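## Task

Take both cartons lying on the table and set each onto the low platform, lying flat beside the other rather than on top of it, each with its original top still facing up. No part of any carton may stick out past the platform's edge. Disturbing the platform or the two cartons already there costs points. Everything must stay put without the robot holding it. Finish by releasing and pulling the arms away.

## Robot and tools

Robot: two arms, left_arm and right_arm, each ending in a suction cup instead of fingers. The reference spot on each is its cup point, the middle of the cup's rim (36 mm wide), and the cup faces along that point's own +z axis. About 4 cm behind the rim the tool widens, with body and wrist camera extending up to roughly 9 cm sideways, so leave clearance.

World frame: origin on the table surface midway between the arms, +z up, +x out across the table, left_arm on the +y side. Positions are in metres, orientations as quaternions w,x,y,z, velocities in m/s and rad/s. The names left and right do not match image sides. Reported cup positions can be slightly wrong, worse when an arm reaches far.

The 14-number row (used by both motion tools): values between -1 and 1, always all 14 even if one arm idles. Order: left dx, dy, dz, rx, ry, rz, left suction, then right dx, dy, dz, rx, ry, rz, right suction. The first six per arm are an offset, not an absolute pose, expressed in that cup point's own axes and measured from the cup pose in the most recent result showing it (for the second and later calls inside one reply, or before any result in the scene, from where the arm is when the action begins). Scale: 1.0 equals 0.6 m for dx/dy/dz and 180 degrees for rx/ry/rz, which together form a rotation vector. Each row is counted from that same base, not stacked on the previous row, so all-zero offsets pull an arm back to the base rather than holding still. Suction: anything above 0.01 switches it on, 0.01 or less off; it keeps its last value, so resend the current value for an arm you want unchanged.

execute_actions, argument actions (list with at most one entry) plus optional pictures (boolean). Empty list: just report the state. An entry with rows (1 to 15 rows) and steps (up to 15, default 15) runs that many control steps of 1/30 s, one row per step, the final row repeating. An entry with only steps (up to 300) is a wait counted from the previous result. A rejected call moves nothing.

move, argument target (one 14-number row as above), optional speed in m/s (0.002 to 0.5, default 0.25; rotation up to twice that in rad/s) and optional stop_force in N (13 to 80, shared by both arms, not accepted in the first 0.2 s). Each cup travels a straight line toward its target, both finishing together, lasting 0.5 to 10 s; paths ignore obstacles and the other arm, and the real motion lags and may overshoot speed. With stop_force an arm halts when its wrist sensor feels that much extra resistance along its direction of travel, steps back two control steps and holds; use it only slowly and without rotating. Omit it when lifting off something the cup is pressing on. The result adds a move: line with an ending per arm (done, off_target, moving, held, contact, fault) and limits (paced = pose clipped, held = some steps blocked), plus each cup's remaining distance.

wait, argument seconds (0 to 10): lets time pass with no new command. zoom_image, arguments camera (cam_head_left, cam_head_right, cam_high, cam_low, cam_left_wrist, cam_right_wrist) and region [x0, y0, x1, y1] in pixels, at most 504 by 504, origin top-left of that camera's 504x504 image. finished_scene, argument scene (1 or 2): ends the current scene permanently and reports success.

Motion limits: each step the commanded pose is clipped to within 100 mm and 16 degrees of the measured pose, motion trails commands by about 0.17 s, and large moves may finish short; check the reported pose and send the remainder. Position wins over orientation when both cannot be met. The simulation keeps running while replies are composed.

Result lines: a state line per arm with pose and velocities; Hand target (where the controller is driving each cup); HELD marks steps whose command was withheld; pose unreachable names an arm whose command the clearance check altered; Wrist force and Wrist torque in the cup's own axes (noisy, offset up to about 5.5 N, saturating near 100 N, pointing back into the arm when pressing); suction_measured (near 0 unsealed, 0.83 or more airtight) and part_present (1 once vacuum reaches 0.50, back to 0 below 0.45).

Gripping: switch suction on and set the rim fully onto a flat, smooth carton face away from edges, seams or holes. Under vacuum the cup shortens, so a held carton rides up to about 12 mm nearer the tool. To release, rest the carton on its support first, then switch suction off and back away at least 15 mm. A cup sealed on the table pins the arm until suction is off.

Avoid: fast or deep pushes into firm surfaces (the arms are stiff); joint torque at load limits (elbow 141, wrists 50.7, shoulders 310 N m) or 150 N external force causes a 10 s fault stop. Don't let the arms collide, don't drop or slam cartons, don't knock anything off the table or disturb the platform cartons, and don't hold loads so long that motors overheat (warning at 70 °C, braking at 85 °C). Loose items may occasionally get nudged by outside pushes.

Each tool is called after "Request:" as name([rows], argument=value, ...), one row to a line, values as JSON.

## Session

Request:
execute_actions(actions=[])

Scene clock: 0.00 s of 9600.00 s.
left_arm: end_effector_position=(+0.6427, +0.4198, +0.1981) suction_measured=0.00 part_present=0 end_effector_quat_wxyz=(-0.001, -0.258, +0.966, +0.000) end_effector_velocity=(+0.001, +0.001, +0.000) end_effector_angular_velocity=(-0.000, -0.002, +0.001) | right_arm: end_effector_position=(+0.6042, -0.4584, +0.1978) suction_measured=0.00 part_present=0 end_effector_quat_wxyz=(-0.001, +0.267, +0.964, -0.001) end_effector_velocity=(-0.000, -0.000, -0.000) end_effector_angular_velocity=(-0.001, -0.000, -0.000)
Joint positions: left_arm=[-0.282 -1.557  2.145 -2.158 -1.571  2.338] | right_arm=[-0.279 -1.555  2.145 -2.159 -1.572 -2.898]
Joint velocities: left_arm=[ 0.001 -0.    -0.    -0.002  0.     0.   ] | right_arm=[-0.     0.     0.    -0.001 -0.001 -0.   ]
Motor temperatures (°C, as the motors report them): left_arm=[35 36 35 43 39 38] | right_arm=[36 34 37 40 42 39]
Wrist force (N, on the end effector, along its own x y z axes, offset not removed): no reading
Wrist torque (N m, same axes, about the end effector's origin, offset not removed): no reading
Hand target (left_arm): +0.643, +0.420, +0.198; -0.001, -0.258, +0.966, +0.000
Hand target (right_arm): +0.604, -0.458, +0.198; -0.001, +0.267, +0.964, -0.001
camera_calibration (this result's frames):
cam_left_wrist: T_world_to_cam=[[0.48243, -0.875646, -0.0224959, 0.0709488], [-0.791566, -0.446817, 0.416867, 0.639062], [-0.375079, -0.183302, -0.908689, 0.573971], [0, 0, 0, 1]] pos_world=[0.686917, 0.45288, 0.256754]
cam_right_wrist: T_world_to_cam=[[-0.497678, -0.865701, 0.0536464, -0.0979318], [-0.747634, 0.459515, 0.479468, 0.582138], [-0.439727, 0.198513, -0.875918, 0.613119], [0, 0, 0, 1]] pos_world=[0.656093, -0.473993, 0.263178]

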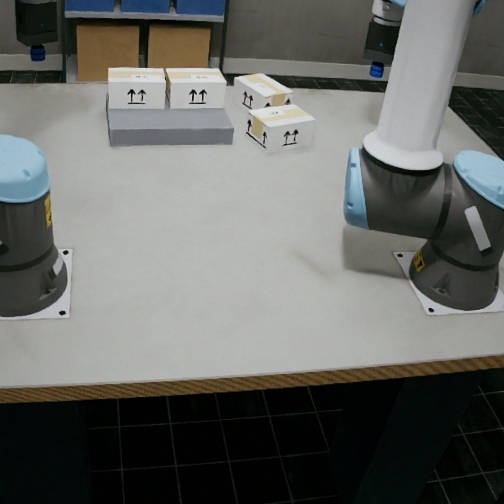

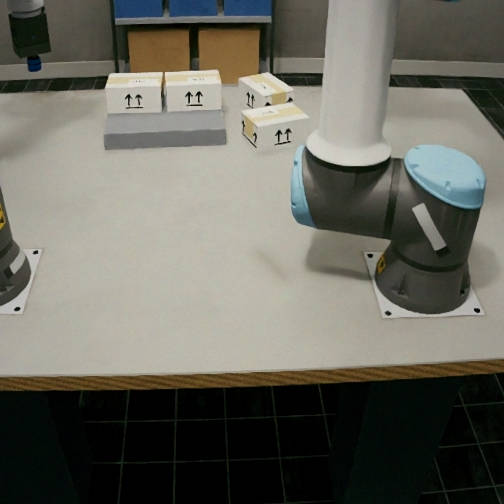

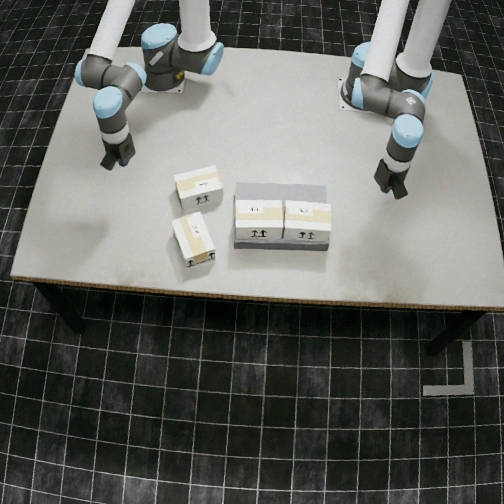

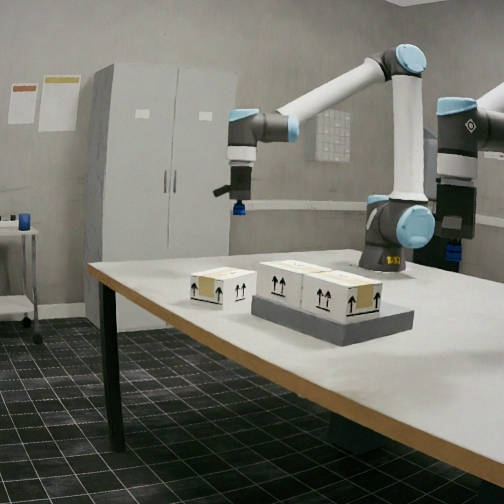

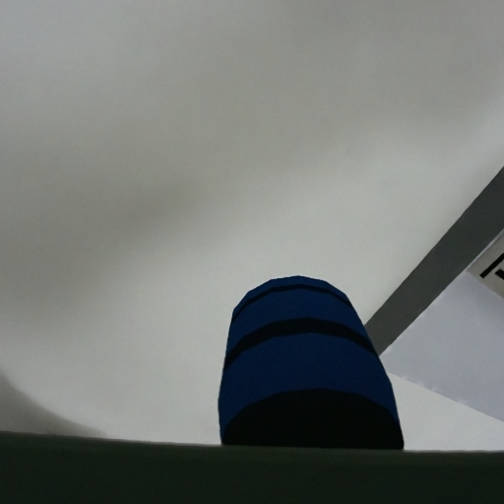

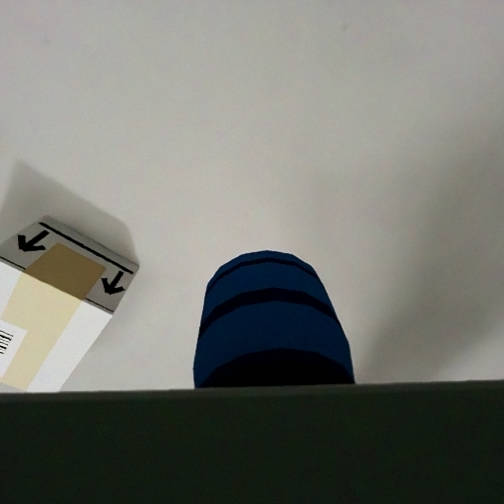

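Request:
move(target=[0,0,0,0,0,0,0,0.221,0.368,-0.1,0,0,0.728,0], speed=0.4)

Scene clock: 7.40 s of 9600.00 s.
left_arm: end_effector_position=(+0.6427, +0.4198, +0.1981) suction_measured=0.00 part_present=0 end_effector_quat_wxyz=(-0.001, -0.258, +0.966, +0.000) end_effector_velocity=(-0.000, -0.000, +0.000) end_effector_angular_velocity=(+0.000, -0.000, -0.000) | right_arm: end_effector_position=(+0.6044, -0.2010, +0.2577) suction_measured=0.00 part_present=0 end_effector_quat_wxyz=(+0.000, +0.988, +0.157, -0.001) end_effector_velocity=(-0.000, +0.001, -0.000) end_effector_angular_velocity=(-0.003, +0.001, -0.013)
Joint positions: left_arm=[-0.282 -1.557  2.145 -2.158 -1.571  2.338] | right_arm=[ 0.132 -1.533  2.001 -2.037 -1.572 -0.202]
Joint velocities: left_arm=[-0. -0.  0.  0.  0.  0.] | right_arm=[ 0.002  0.001 -0.001  0.002 -0.003  0.015]
Motor temperatures (°C, as the motors report them): left_arm=[35 36 35 43 39 38] | right_arm=[36 34 37 40 42 39]
Wrist force (N, on the end effector, along its own x y z axes, offset not removed): left_arm=[2.6 -2.9 0.9] | right_arm=[2.1 -3.1 0.7]
Wrist torque (N m, same axes, about the end effector's origin, offset not removed): left_arm=[-0.72 -0.46 0.11] | right_arm=[-0.46 -0.12 -0.14]
Hand target (left_arm): +0.643, +0.420, +0.198; -0.001, -0.258, +0.966, +0.000
Hand target (right_arm): +0.604, -0.201, +0.258; +0.001, +0.988, +0.156, -0.001
Off the commanded pose (left_arm): 0.000 m, 0 deg.
Off the commanded pose (right_arm): 0.000 m, 0 deg.
After step 90, 0.97 s passed at rest.
move: done
camera_calibration (this result's frames):
cam_left_wrist: T_world_to_cam=[[0.48243, -0.875646, -0.022496, 0.070949], [-0.791566, -0.446816, 0.416867, 0.639062], [-0.375079, -0.183302, -0.908689, 0.573971], [0, 0, 0, 1]] pos_world=[0.686917, 0.45288, 0.256754]
cam_right_wrist: T_world_to_cam=[[-0.327301, 0.943504, 0.0517077, 0.383029], [0.837718, 0.264417, 0.47782, -0.561623], [0.437153, 0.199707, -0.876935, 0.0850952], [0, 0, 0, 1]] pos_world=[0.558647, -0.229882, 0.323172]

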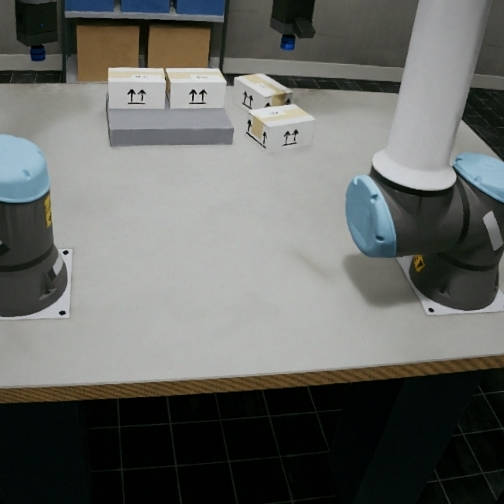

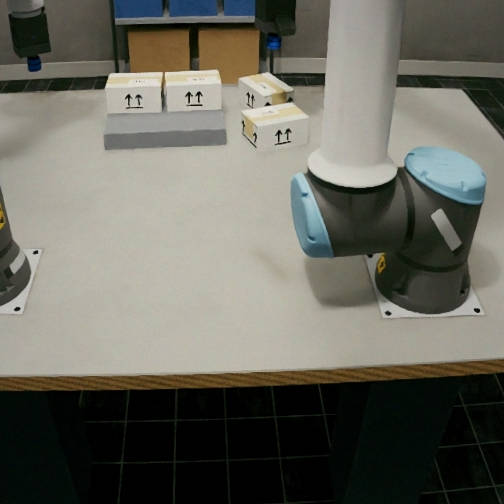

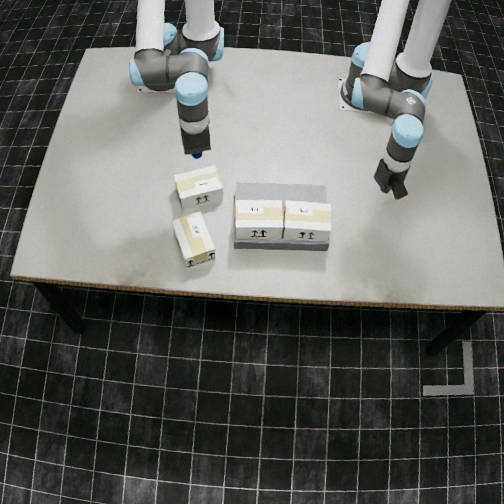

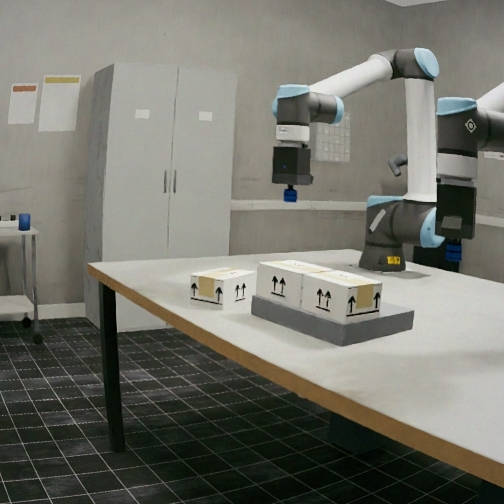

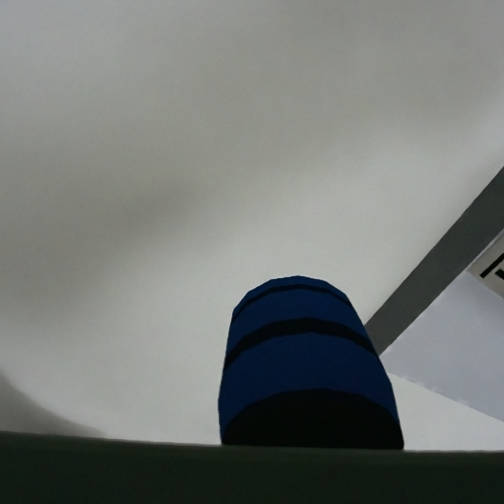

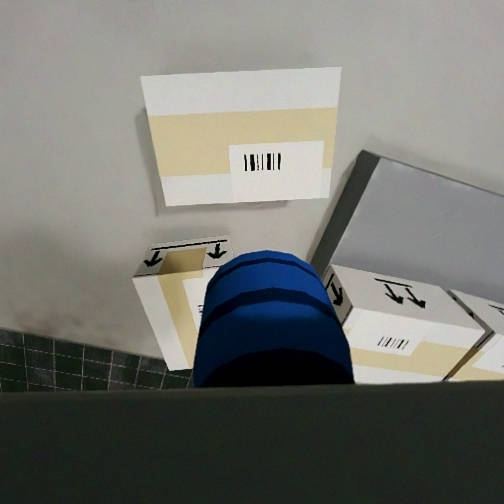

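Request:
move(target=[0,0,0,0,0,0,0,0,-0.013,0.28,0,0,-0.008,0])

Request:
move(target=[0,0,0,0,0,0,0,0,0,0.07,0,0,0,1], speed=0.012, stop_force=15)

Request:
move(target=[0,0,0,0,0,0,0,0,0,-0.19,0,0,0,1], speed=0.2)

Request:
move(target=[0,0,0,0,0,0,0,0.15,-0.285,0,0,0,0.092,1], speed=0.2)

Scene clock: 21.00 s of 9600.00 s.
left_arm: end_effector_position=(+0.6427, +0.4198, +0.1981) suction_measured=0.00 part_present=0 end_effector_quat_wxyz=(-0.001, -0.258, +0.966, +0.000) end_effector_velocity=(-0.000, -0.000, +0.001) end_effector_angular_velocity=(-0.000, -0.001, -0.000) | right_arm: end_effector_position=(+0.6016, -0.1937, +0.0900) suction_measured=0.00 part_present=0 end_effector_quat_wxyz=(+0.000, +0.986, +0.169, -0.001) end_effector_velocity=(+0.001, -0.000, -0.002) end_effector_angular_velocity=(-0.001, -0.001, +0.000)
Joint positions: left_arm=[-0.282 -1.557  2.145 -2.158 -1.571  2.338] | right_arm=[ 0.143 -1.348  2.149 -2.371 -1.572 -0.215]
Joint velocities: left_arm=[-0.    -0.001  0.     0.     0.    -0.   ] | right_arm=[ 0.     0.004  0.001 -0.006 -0.001 -0.   ]
Motor temperatures (°C, as the motors report them): left_arm=[35 36 35 43 39 38] | right_arm=[36 34 37 40 42 39]
Wrist force (N, on the end effector, along its own x y z axes, offset not removed): left_arm=[5.9 -9.9 -3.8] | right_arm=[6.6 1.1 2.2]
Wrist torque (N m, same axes, about the end effector's origin, offset not removed): left_arm=[-1.60 -1.09 -0.09] | right_arm=[0.23 -0.86 0.10]
Hand target (left_arm): +0.643, +0.420, +0.198; -0.001, -0.258, +0.966, +0.000
Hand target (right_arm): +0.602, -0.194, +0.090; +0.000, +0.986, +0.169, -0.001
Off the commanded pose (left_arm): 0.000 m, 0 deg.
Off the commanded pose (right_arm): 0.000 m, 0 deg.
After step 90, 9.33 s passed at rest.
move: done
camera_calibration (this result's frames):
cam_left_wrist: T_world_to_cam=[[0.48243, -0.875646, -0.0224959, 0.0709489], [-0.791566, -0.446816, 0.416867, 0.639062], [-0.375079, -0.183302, -0.908689, 0.573971], [0, 0, 0, 1]] pos_world=[0.686917, 0.45288, 0.256754]
cam_right_wrist: T_world_to_cam=[[-0.350881, 0.934991, 0.051717, 0.39637], [0.830833, 0.285365, 0.477791, -0.472921], [0.431972, 0.210616, -0.87695, -0.0569642], [0, 0, 0, 1]] pos_world=[0.556604, -0.22365, 0.155503]

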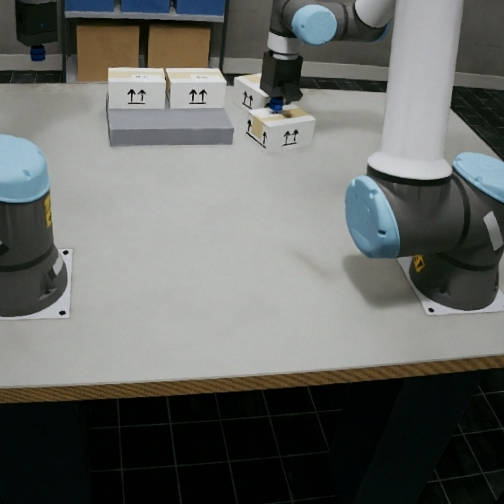

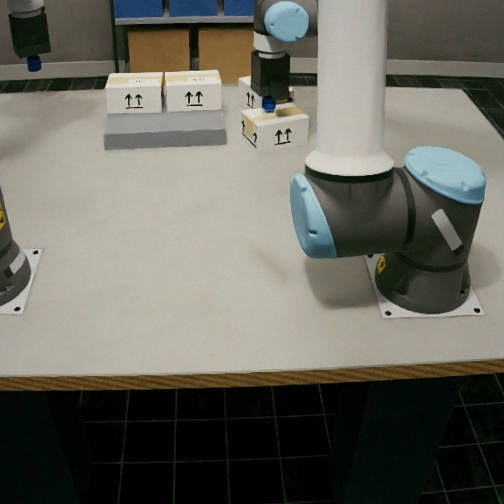

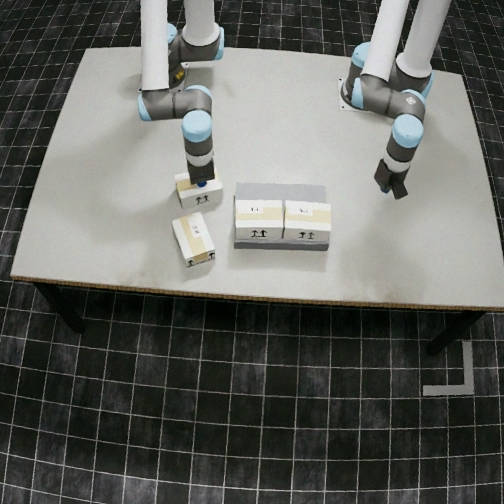

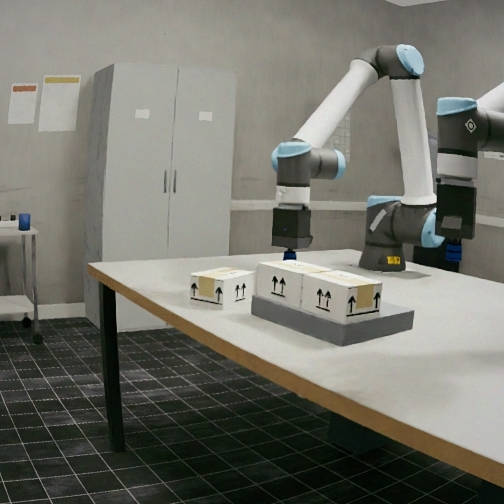

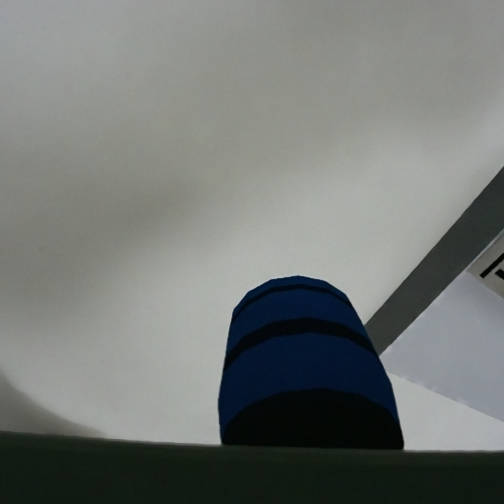

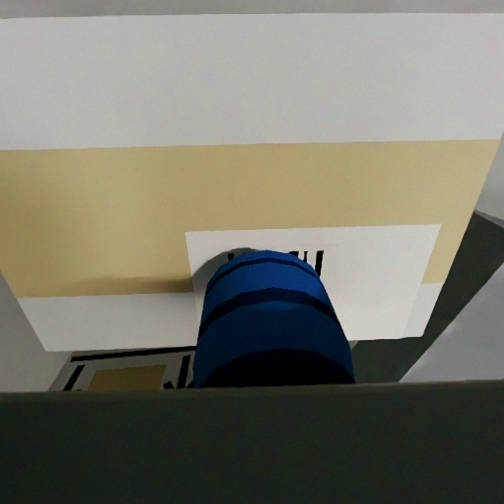

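Scene clock: 23.57 s of 9600.00 s.
left_arm: end_effector_position=(+0.6427, +0.4198, +0.1981) suction_measured=0.00 part_present=0 end_effector_quat_wxyz=(-0.001, -0.258, +0.966, +0.000) end_effector_velocity=(-0.000, +0.001, -0.000) end_effector_angular_velocity=(+0.001, +0.001, +0.001) | right_arm: end_effector_position=(+0.6015, -0.1937, +0.0639) suction_measured=0.90 part_present=1 end_effector_quat_wxyz=(+0.000, +0.986, +0.169, -0.000) end_effector_velocity=(-0.003, +0.000, +0.001) end_effector_angular_velocity=(+0.000, +0.006, -0.000)
Joint positions: left_arm=[-0.282 -1.557  2.145 -2.158 -1.571  2.338] | right_arm=[ 0.143 -1.31   2.165 -2.425 -1.572 -0.215]
Joint velocities: left_arm=[ 0.001  0.     0.     0.001  0.    -0.   ] | right_arm=[ 0.    -0.003  0.001  0.009  0.001  0.   ]
Motor temperatures (°C, as the motors report them): left_arm=[35 36 35 43 39 38] | right_arm=[36 34 37 40 42 39]
Wrist force (N, on the end effector, along its own x y z axes, offset not removed): left_arm=[4.3 0.0 -1.5] | right_arm=[-8.3 0.6 -37.1]
Wrist torque (N m, same axes, about the end effector's origin, offset not removed): left_arm=[-0.22 -0.93 -0.17] | right_arm=[0.55 0.25 -0.11]
Hand target (left_arm): +0.643, +0.420, +0.198; -0.001, -0.258, +0.966, +0.000
Hand target (right_arm): +0.602, -0.194, +0.064; +0.000, +0.986, +0.169, -0.000
Off the commanded pose (left_arm): 0.000 m, 0 deg.
Off the commanded pose (right_arm): 0.016 m, 0 deg.
move: contact (right_arm)
camera_calibration (this result's frames):
cam_left_wrist: T_world_to_cam=[[0.48243, -0.875646, -0.0224957, 0.0709488], [-0.791566, -0.446816, 0.416867, 0.639062], [-0.375079, -0.183302, -0.908689, 0.573971], [0, 0, 0, 1]] pos_world=[0.686917, 0.45288, 0.256754]
cam_right_wrist: T_world_to_cam=[[-0.350895, 0.934987, 0.0517005, 0.397701], [0.830781, 0.285362, 0.477882, -0.460312], [0.43206, 0.210638, -0.876901, -0.0799085], [0, 0, 0, 1]] pos_world=[0.556495, -0.223658, 0.129342]

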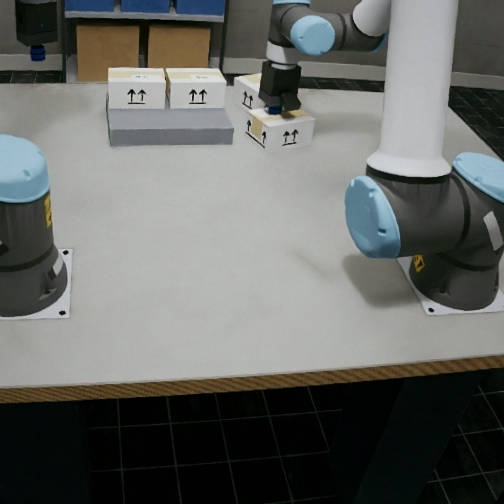

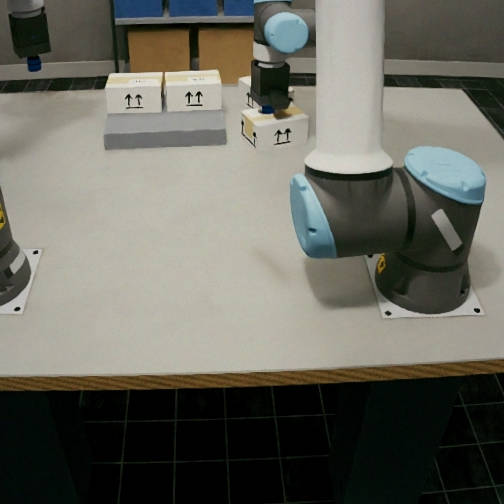

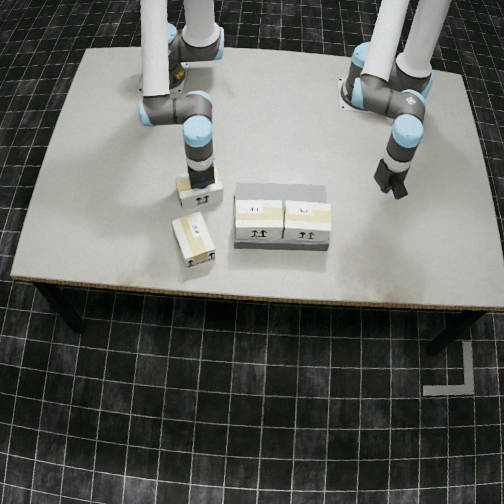

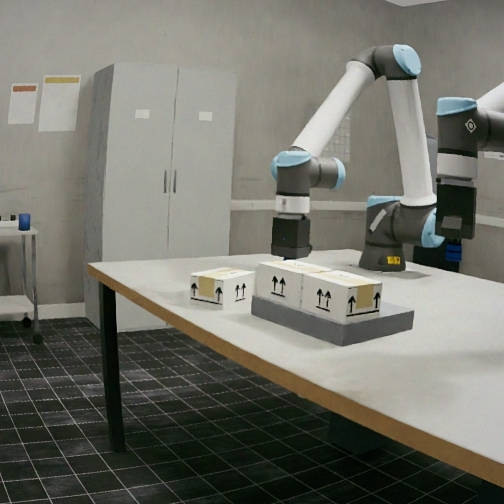

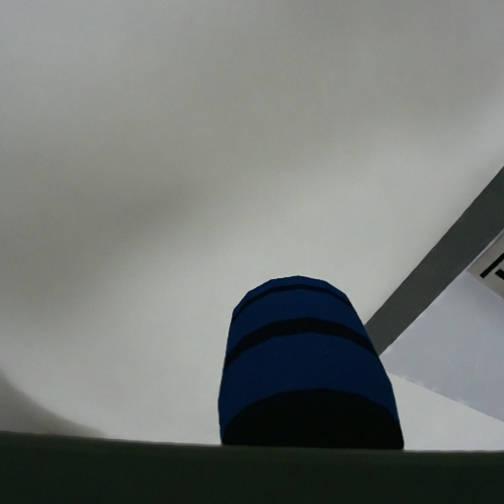

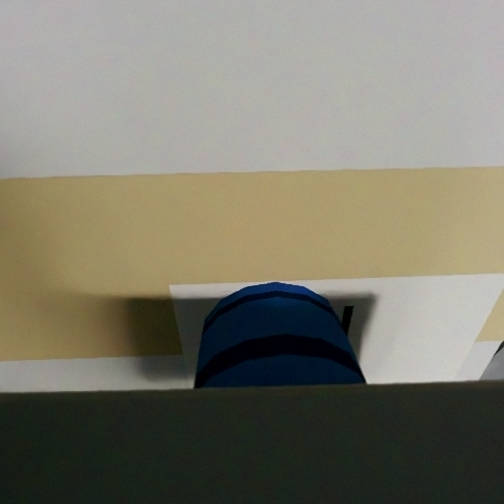

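Scene clock: 24.70 s of 9600.00 s.
left_arm: end_effector_position=(+0.6427, +0.4198, +0.1981) suction_measured=0.00 part_present=0 end_effector_quat_wxyz=(-0.001, -0.258, +0.966, +0.000) end_effector_velocity=(-0.000, +0.001, -0.000) end_effector_angular_velocity=(+0.000, +0.001, +0.000) | right_arm: end_effector_position=(+0.6017, -0.1936, +0.1776) suction_measured=0.90 part_present=1 end_effector_quat_wxyz=(+0.000, +0.986, +0.169, -0.000) end_effector_velocity=(-0.000, -0.000, +0.002) end_effector_angular_velocity=(+0.001, +0.001, -0.001)
Joint positions: left_arm=[-0.282 -1.557  2.145 -2.158 -1.571  2.338] | right_arm=[ 0.144 -1.457  2.081 -2.194 -1.572 -0.215]
Joint velocities: left_arm=[0.001 0.001 0.    0.    0.    0.   ] | right_arm=[-0.001 -0.003 -0.002  0.005  0.001 -0.   ]
Motor temperatures (°C, as the motors report them): left_arm=[35 36 35 43 39 38] | right_arm=[36 34 37 40 42 39]
Wrist force (N, on the end effector, along its own x y z axes, offset not removed): left_arm=[3.0 4.1 -5.1] | right_arm=[2.1 4.6 6.8]
Wrist torque (N m, same axes, about the end effector's origin, offset not removed): left_arm=[0.34 -0.61 0.07] | right_arm=[0.90 0.16 -0.12]
Hand target (left_arm): +0.643, +0.420, +0.198; -0.001, -0.258, +0.966, +0.000
Hand target (right_arm): +0.602, -0.194, +0.178; +0.000, +0.986, +0.169, -0.000
Off the commanded pose (left_arm): 0.000 m, 0 deg.
Off the commanded pose (right_arm): 0.000 m, 0 deg.
move: done
camera_calibration (this result's frames):
cam_left_wrist: T_world_to_cam=[[0.48243, -0.875646, -0.0224957, 0.0709488], [-0.791566, -0.446816, 0.416867, 0.639062], [-0.375079, -0.183302, -0.908689, 0.573971], [0, 0, 0, 1]] pos_world=[0.686917, 0.45288, 0.256754]
cam_right_wrist: T_world_to_cam=[[-0.350805, 0.93502, 0.0516992, 0.391764], [0.830806, 0.285282, 0.477887, -0.514868], [0.432085, 0.210597, -0.876899, 0.0197044], [0, 0, 0, 1]] pos_world=[0.556674, -0.223575, 0.243073]

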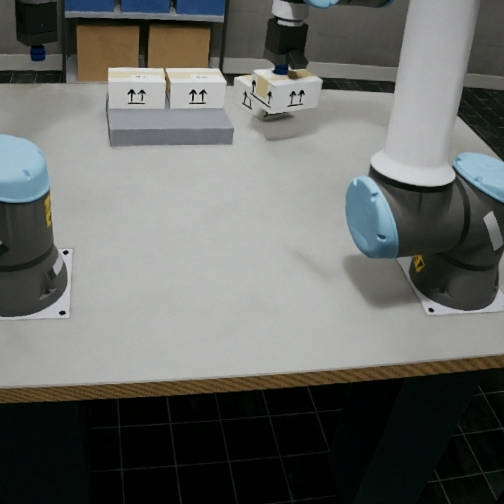

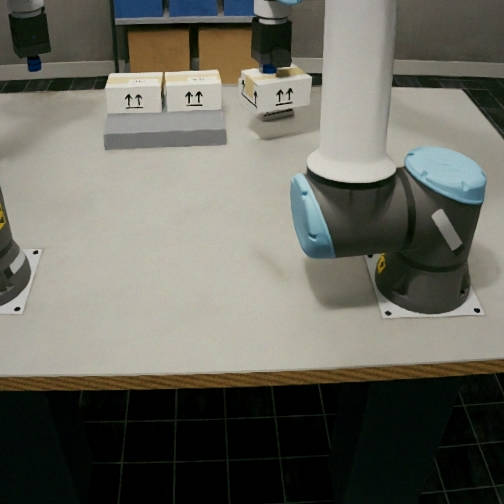

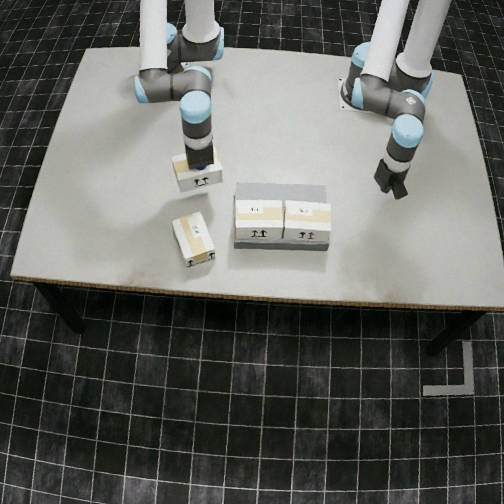

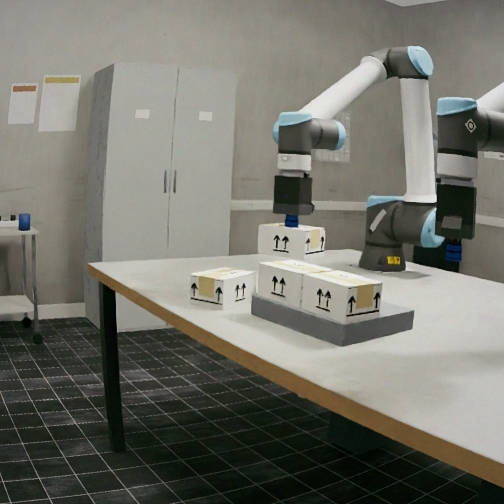

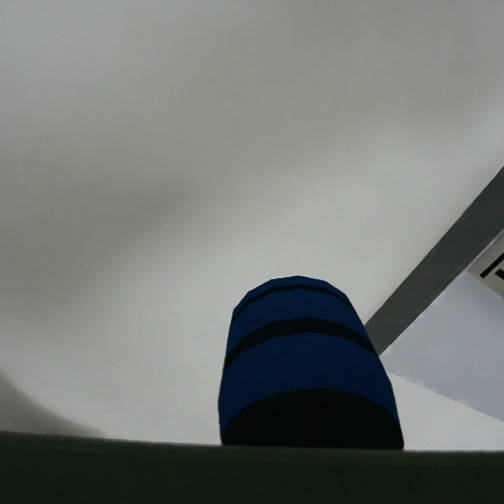

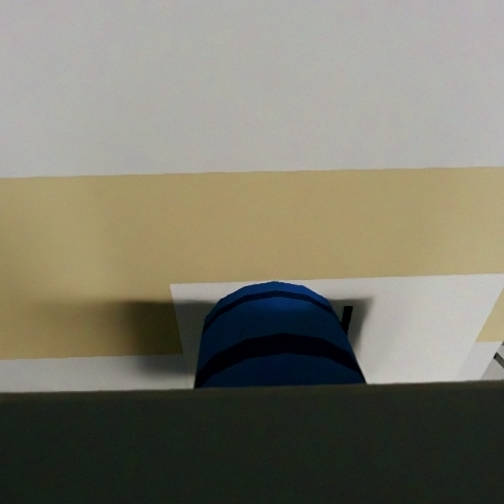

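Scene clock: 26.23 s of 9600.00 s.
left_arm: end_effector_position=(+0.6427, +0.4198, +0.1981) suction_measured=0.00 part_present=0 end_effector_quat_wxyz=(-0.001, -0.258, +0.966, +0.000) end_effector_velocity=(-0.000, +0.000, +0.001) end_effector_angular_velocity=(-0.000, -0.001, +0.001) | right_arm: end_effector_position=(+0.6295, -0.0026, +0.1775) suction_measured=0.90 part_present=1 end_effector_quat_wxyz=(+0.001, +1.000, +0.026, -0.000) end_effector_velocity=(-0.000, +0.001, -0.001) end_effector_angular_velocity=(-0.002, +0.002, -0.003)
Joint positions: left_arm=[-0.282 -1.557  2.145 -2.158 -1.571  2.338] | right_arm=[ 0.394 -1.283  1.863 -2.15  -1.572  0.324]
Joint velocities: left_arm=[ 0.    -0.002 -0.     0.001 -0.    -0.001] | right_arm=[ 0.002  0.002 -0.001  0.001 -0.001  0.005]
Motor temperatures (°C, as the motors report them): left_arm=[35 36 35 43 39 38] | right_arm=[36 34 37 40 42 39]
Wrist force (N, on the end effector, along its own x y z axes, offset not removed): left_arm=[4.8 3.4 -3.7] | right_arm=[0.0 -4.2 9.7]
Wrist torque (N m, same axes, about the end effector's origin, offset not removed): left_arm=[0.07 -0.94 -0.18] | right_arm=[-0.38 0.39 0.06]
Hand target (left_arm): +0.643, +0.420, +0.198; -0.001, -0.258, +0.966, +0.000
Hand target (right_arm): +0.630, -0.002, +0.177; +0.001, +1.000, +0.026, -0.000
Off the commanded pose (left_arm): 0.000 m, 0 deg.
Off the commanded pose (right_arm): 0.000 m, 0 deg.
move: done
camera_calibration (this result's frames):
cam_left_wrist: T_world_to_cam=[[0.48243, -0.875646, -0.0224958, 0.0709488], [-0.791566, -0.446816, 0.416867, 0.639062], [-0.375079, -0.183302, -0.908689, 0.573971], [0, 0, 0, 1]] pos_world=[0.686917, 0.45288, 0.256754]
cam_right_wrist: T_world_to_cam=[[-0.0700767, 0.996225, 0.0512383, 0.0464554], [0.877352, 0.0371091, 0.47841, -0.622483], [0.474703, 0.0784794, -0.87664, -0.0599038], [0, 0, 0, 1]] pos_world=[0.577829, -0.018479, 0.242908]

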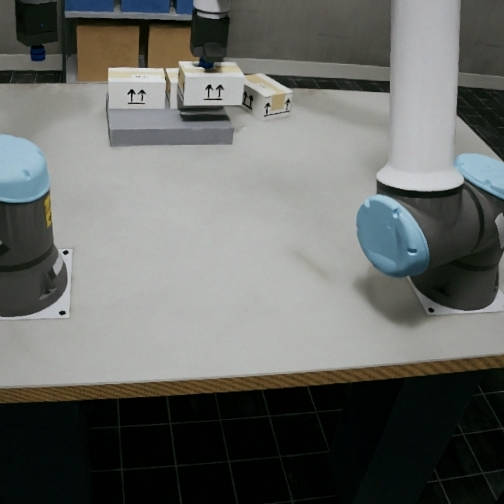

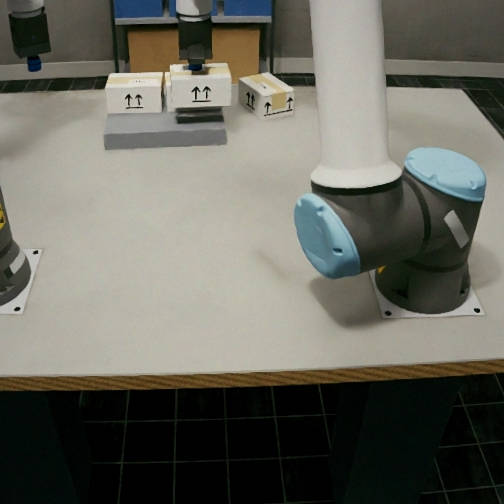

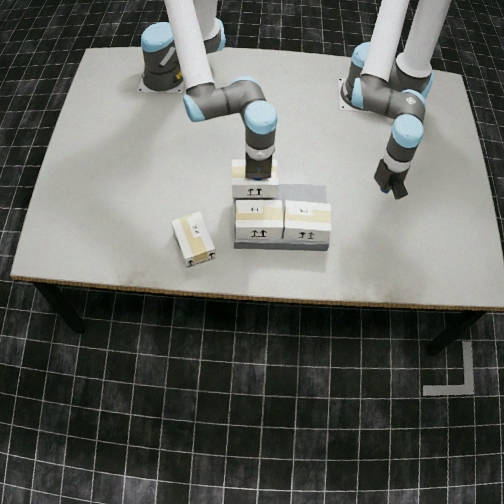

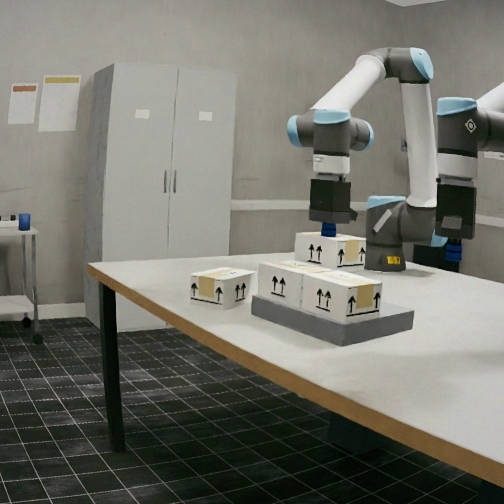

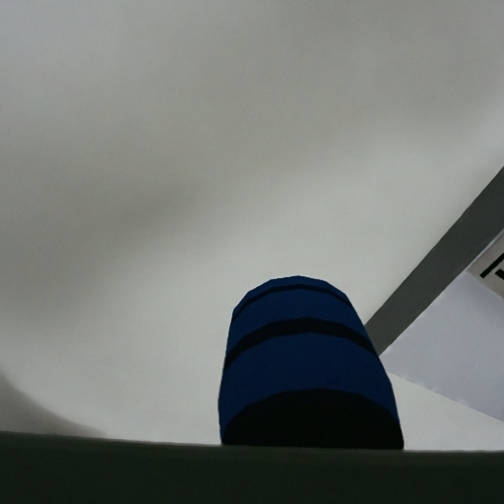

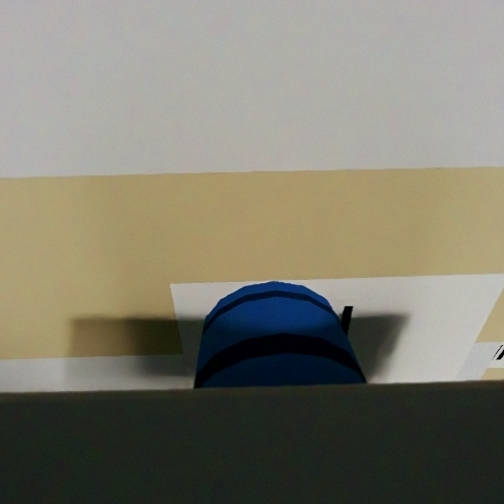

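Request:
move(target=[0,0,0,0,0,0,0,0,0,0.092,0,0,0,1], speed=0.05)

Request:
zoom_image(camera="cam_head_left", region=[100, 60, 260, 160])

Request:
zoom_image(camera="cam_high", region=[210, 160, 350, 260])

Scene clock: 30.37 s of 9600.00 s.
left_arm: end_effector_position=(+0.6427, +0.4198, +0.1981) suction_measured=0.00 part_present=0 end_effector_quat_wxyz=(-0.001, -0.258, +0.966, +0.000) end_effector_velocity=(+0.000, -0.001, -0.000) end_effector_angular_velocity=(+0.000, -0.000, -0.000) | right_arm: end_effector_position=(+0.6294, -0.0026, +0.1225) suction_measured=0.90 part_present=1 end_effector_quat_wxyz=(+0.001, +1.000, +0.026, -0.000) end_effector_velocity=(-0.000, +0.000, -0.003) end_effector_angular_velocity=(+0.001, +0.001, +0.001)
Joint positions: left_arm=[-0.282 -1.557  2.145 -2.158 -1.571  2.338] | right_arm=[ 0.394 -1.228  1.904 -2.246 -1.572  0.324]
Joint velocities: left_arm=[-0.001  0.001  0.    -0.001  0.    -0.001] | right_arm=[ 0.001  0.003  0.002 -0.004  0.001 -0.   ]
Motor temperatures (°C, as the motors report them): left_arm=[35 36 35 43 39 38] | right_arm=[36 34 37 40 42 39]
Wrist force (N, on the end effector, along its own x y z axes, offset not removed): left_arm=[-2.2 -2.5 1.9] | right_arm=[6.7 -0.7 6.9]
Wrist torque (N m, same axes, about the end effector's origin, offset not removed): left_arm=[-0.88 -0.06 0.10] | right_arm=[0.27 -0.62 0.02]
Hand target (left_arm): +0.643, +0.420, +0.198; -0.001, -0.258, +0.966, +0.000
Hand target (right_arm): +0.629, -0.003, +0.122; +0.001, +1.000, +0.026, -0.000
Off the commanded pose (left_arm): 0.000 m, 0 deg.
Off the commanded pose (right_arm): 0.000 m, 0 deg.
move: done
camera_calibration (this result's frames):
cam_left_wrist: T_world_to_cam=[[0.48243, -0.875646, -0.0224958, 0.0709488], [-0.791566, -0.446816, 0.416867, 0.639062], [-0.375079, -0.183302, -0.908689, 0.573971], [0, 0, 0, 1]] pos_world=[0.686917, 0.45288, 0.256754]
cam_right_wrist: T_world_to_cam=[[-0.0700811, 0.996226, 0.0512012, 0.0493106], [0.877347, 0.0371299, 0.478419, -0.596107], [0.474712, 0.0784493, -0.876638, -0.108041], [0, 0, 0, 1]] pos_world=[0.577736, -0.0185154, 0.187951]

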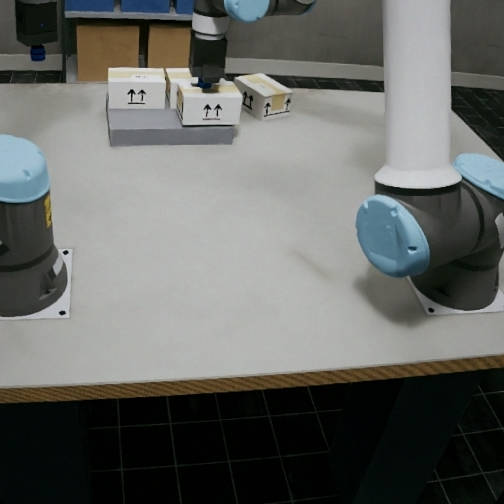

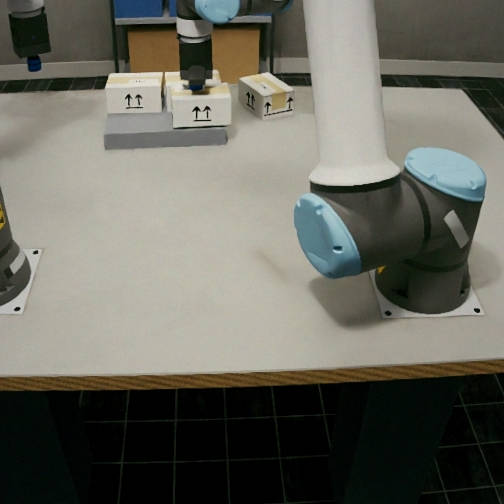

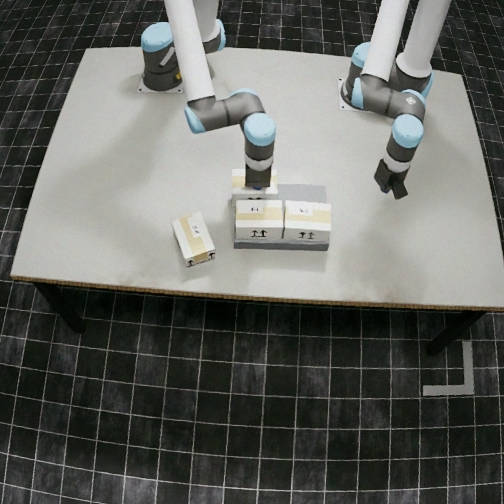

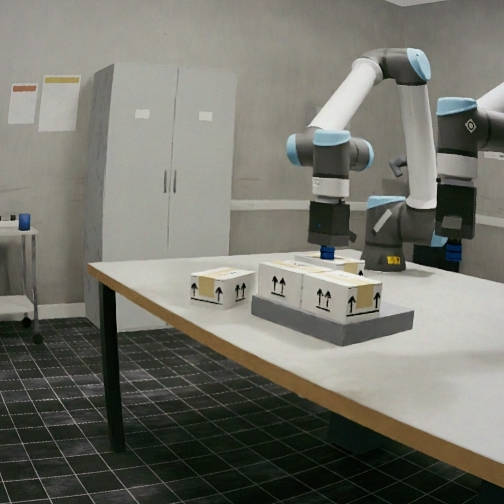

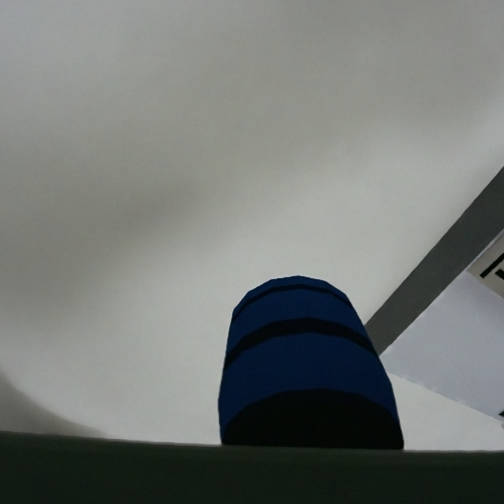

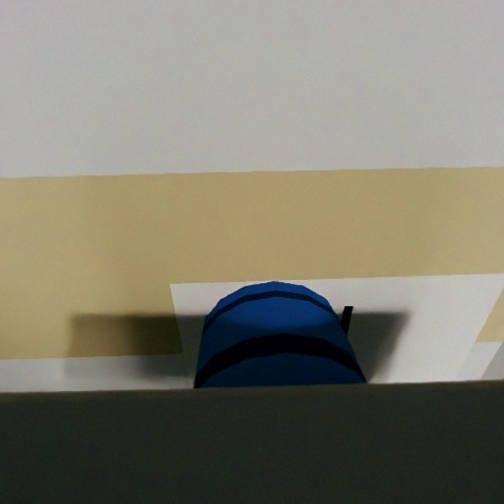

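Region (100, 60, 260, 160) of cam_head_left's 504x504 image, scaled by 3.150, with more detail than that image has; it fills the top 315 rows of this view, and the rest is white.

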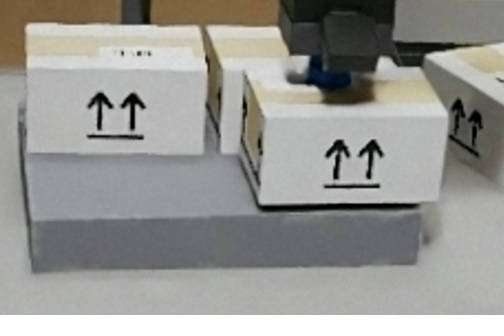

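Region (210, 160, 350, 260) of cam_high's 504x504 image, scaled by 3.600, with more detail than that image has; it fills the top 360 rows of this view, and the rest is white.

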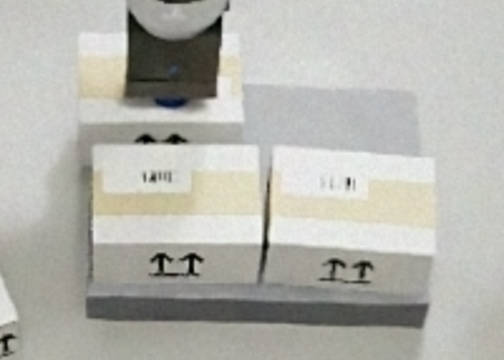

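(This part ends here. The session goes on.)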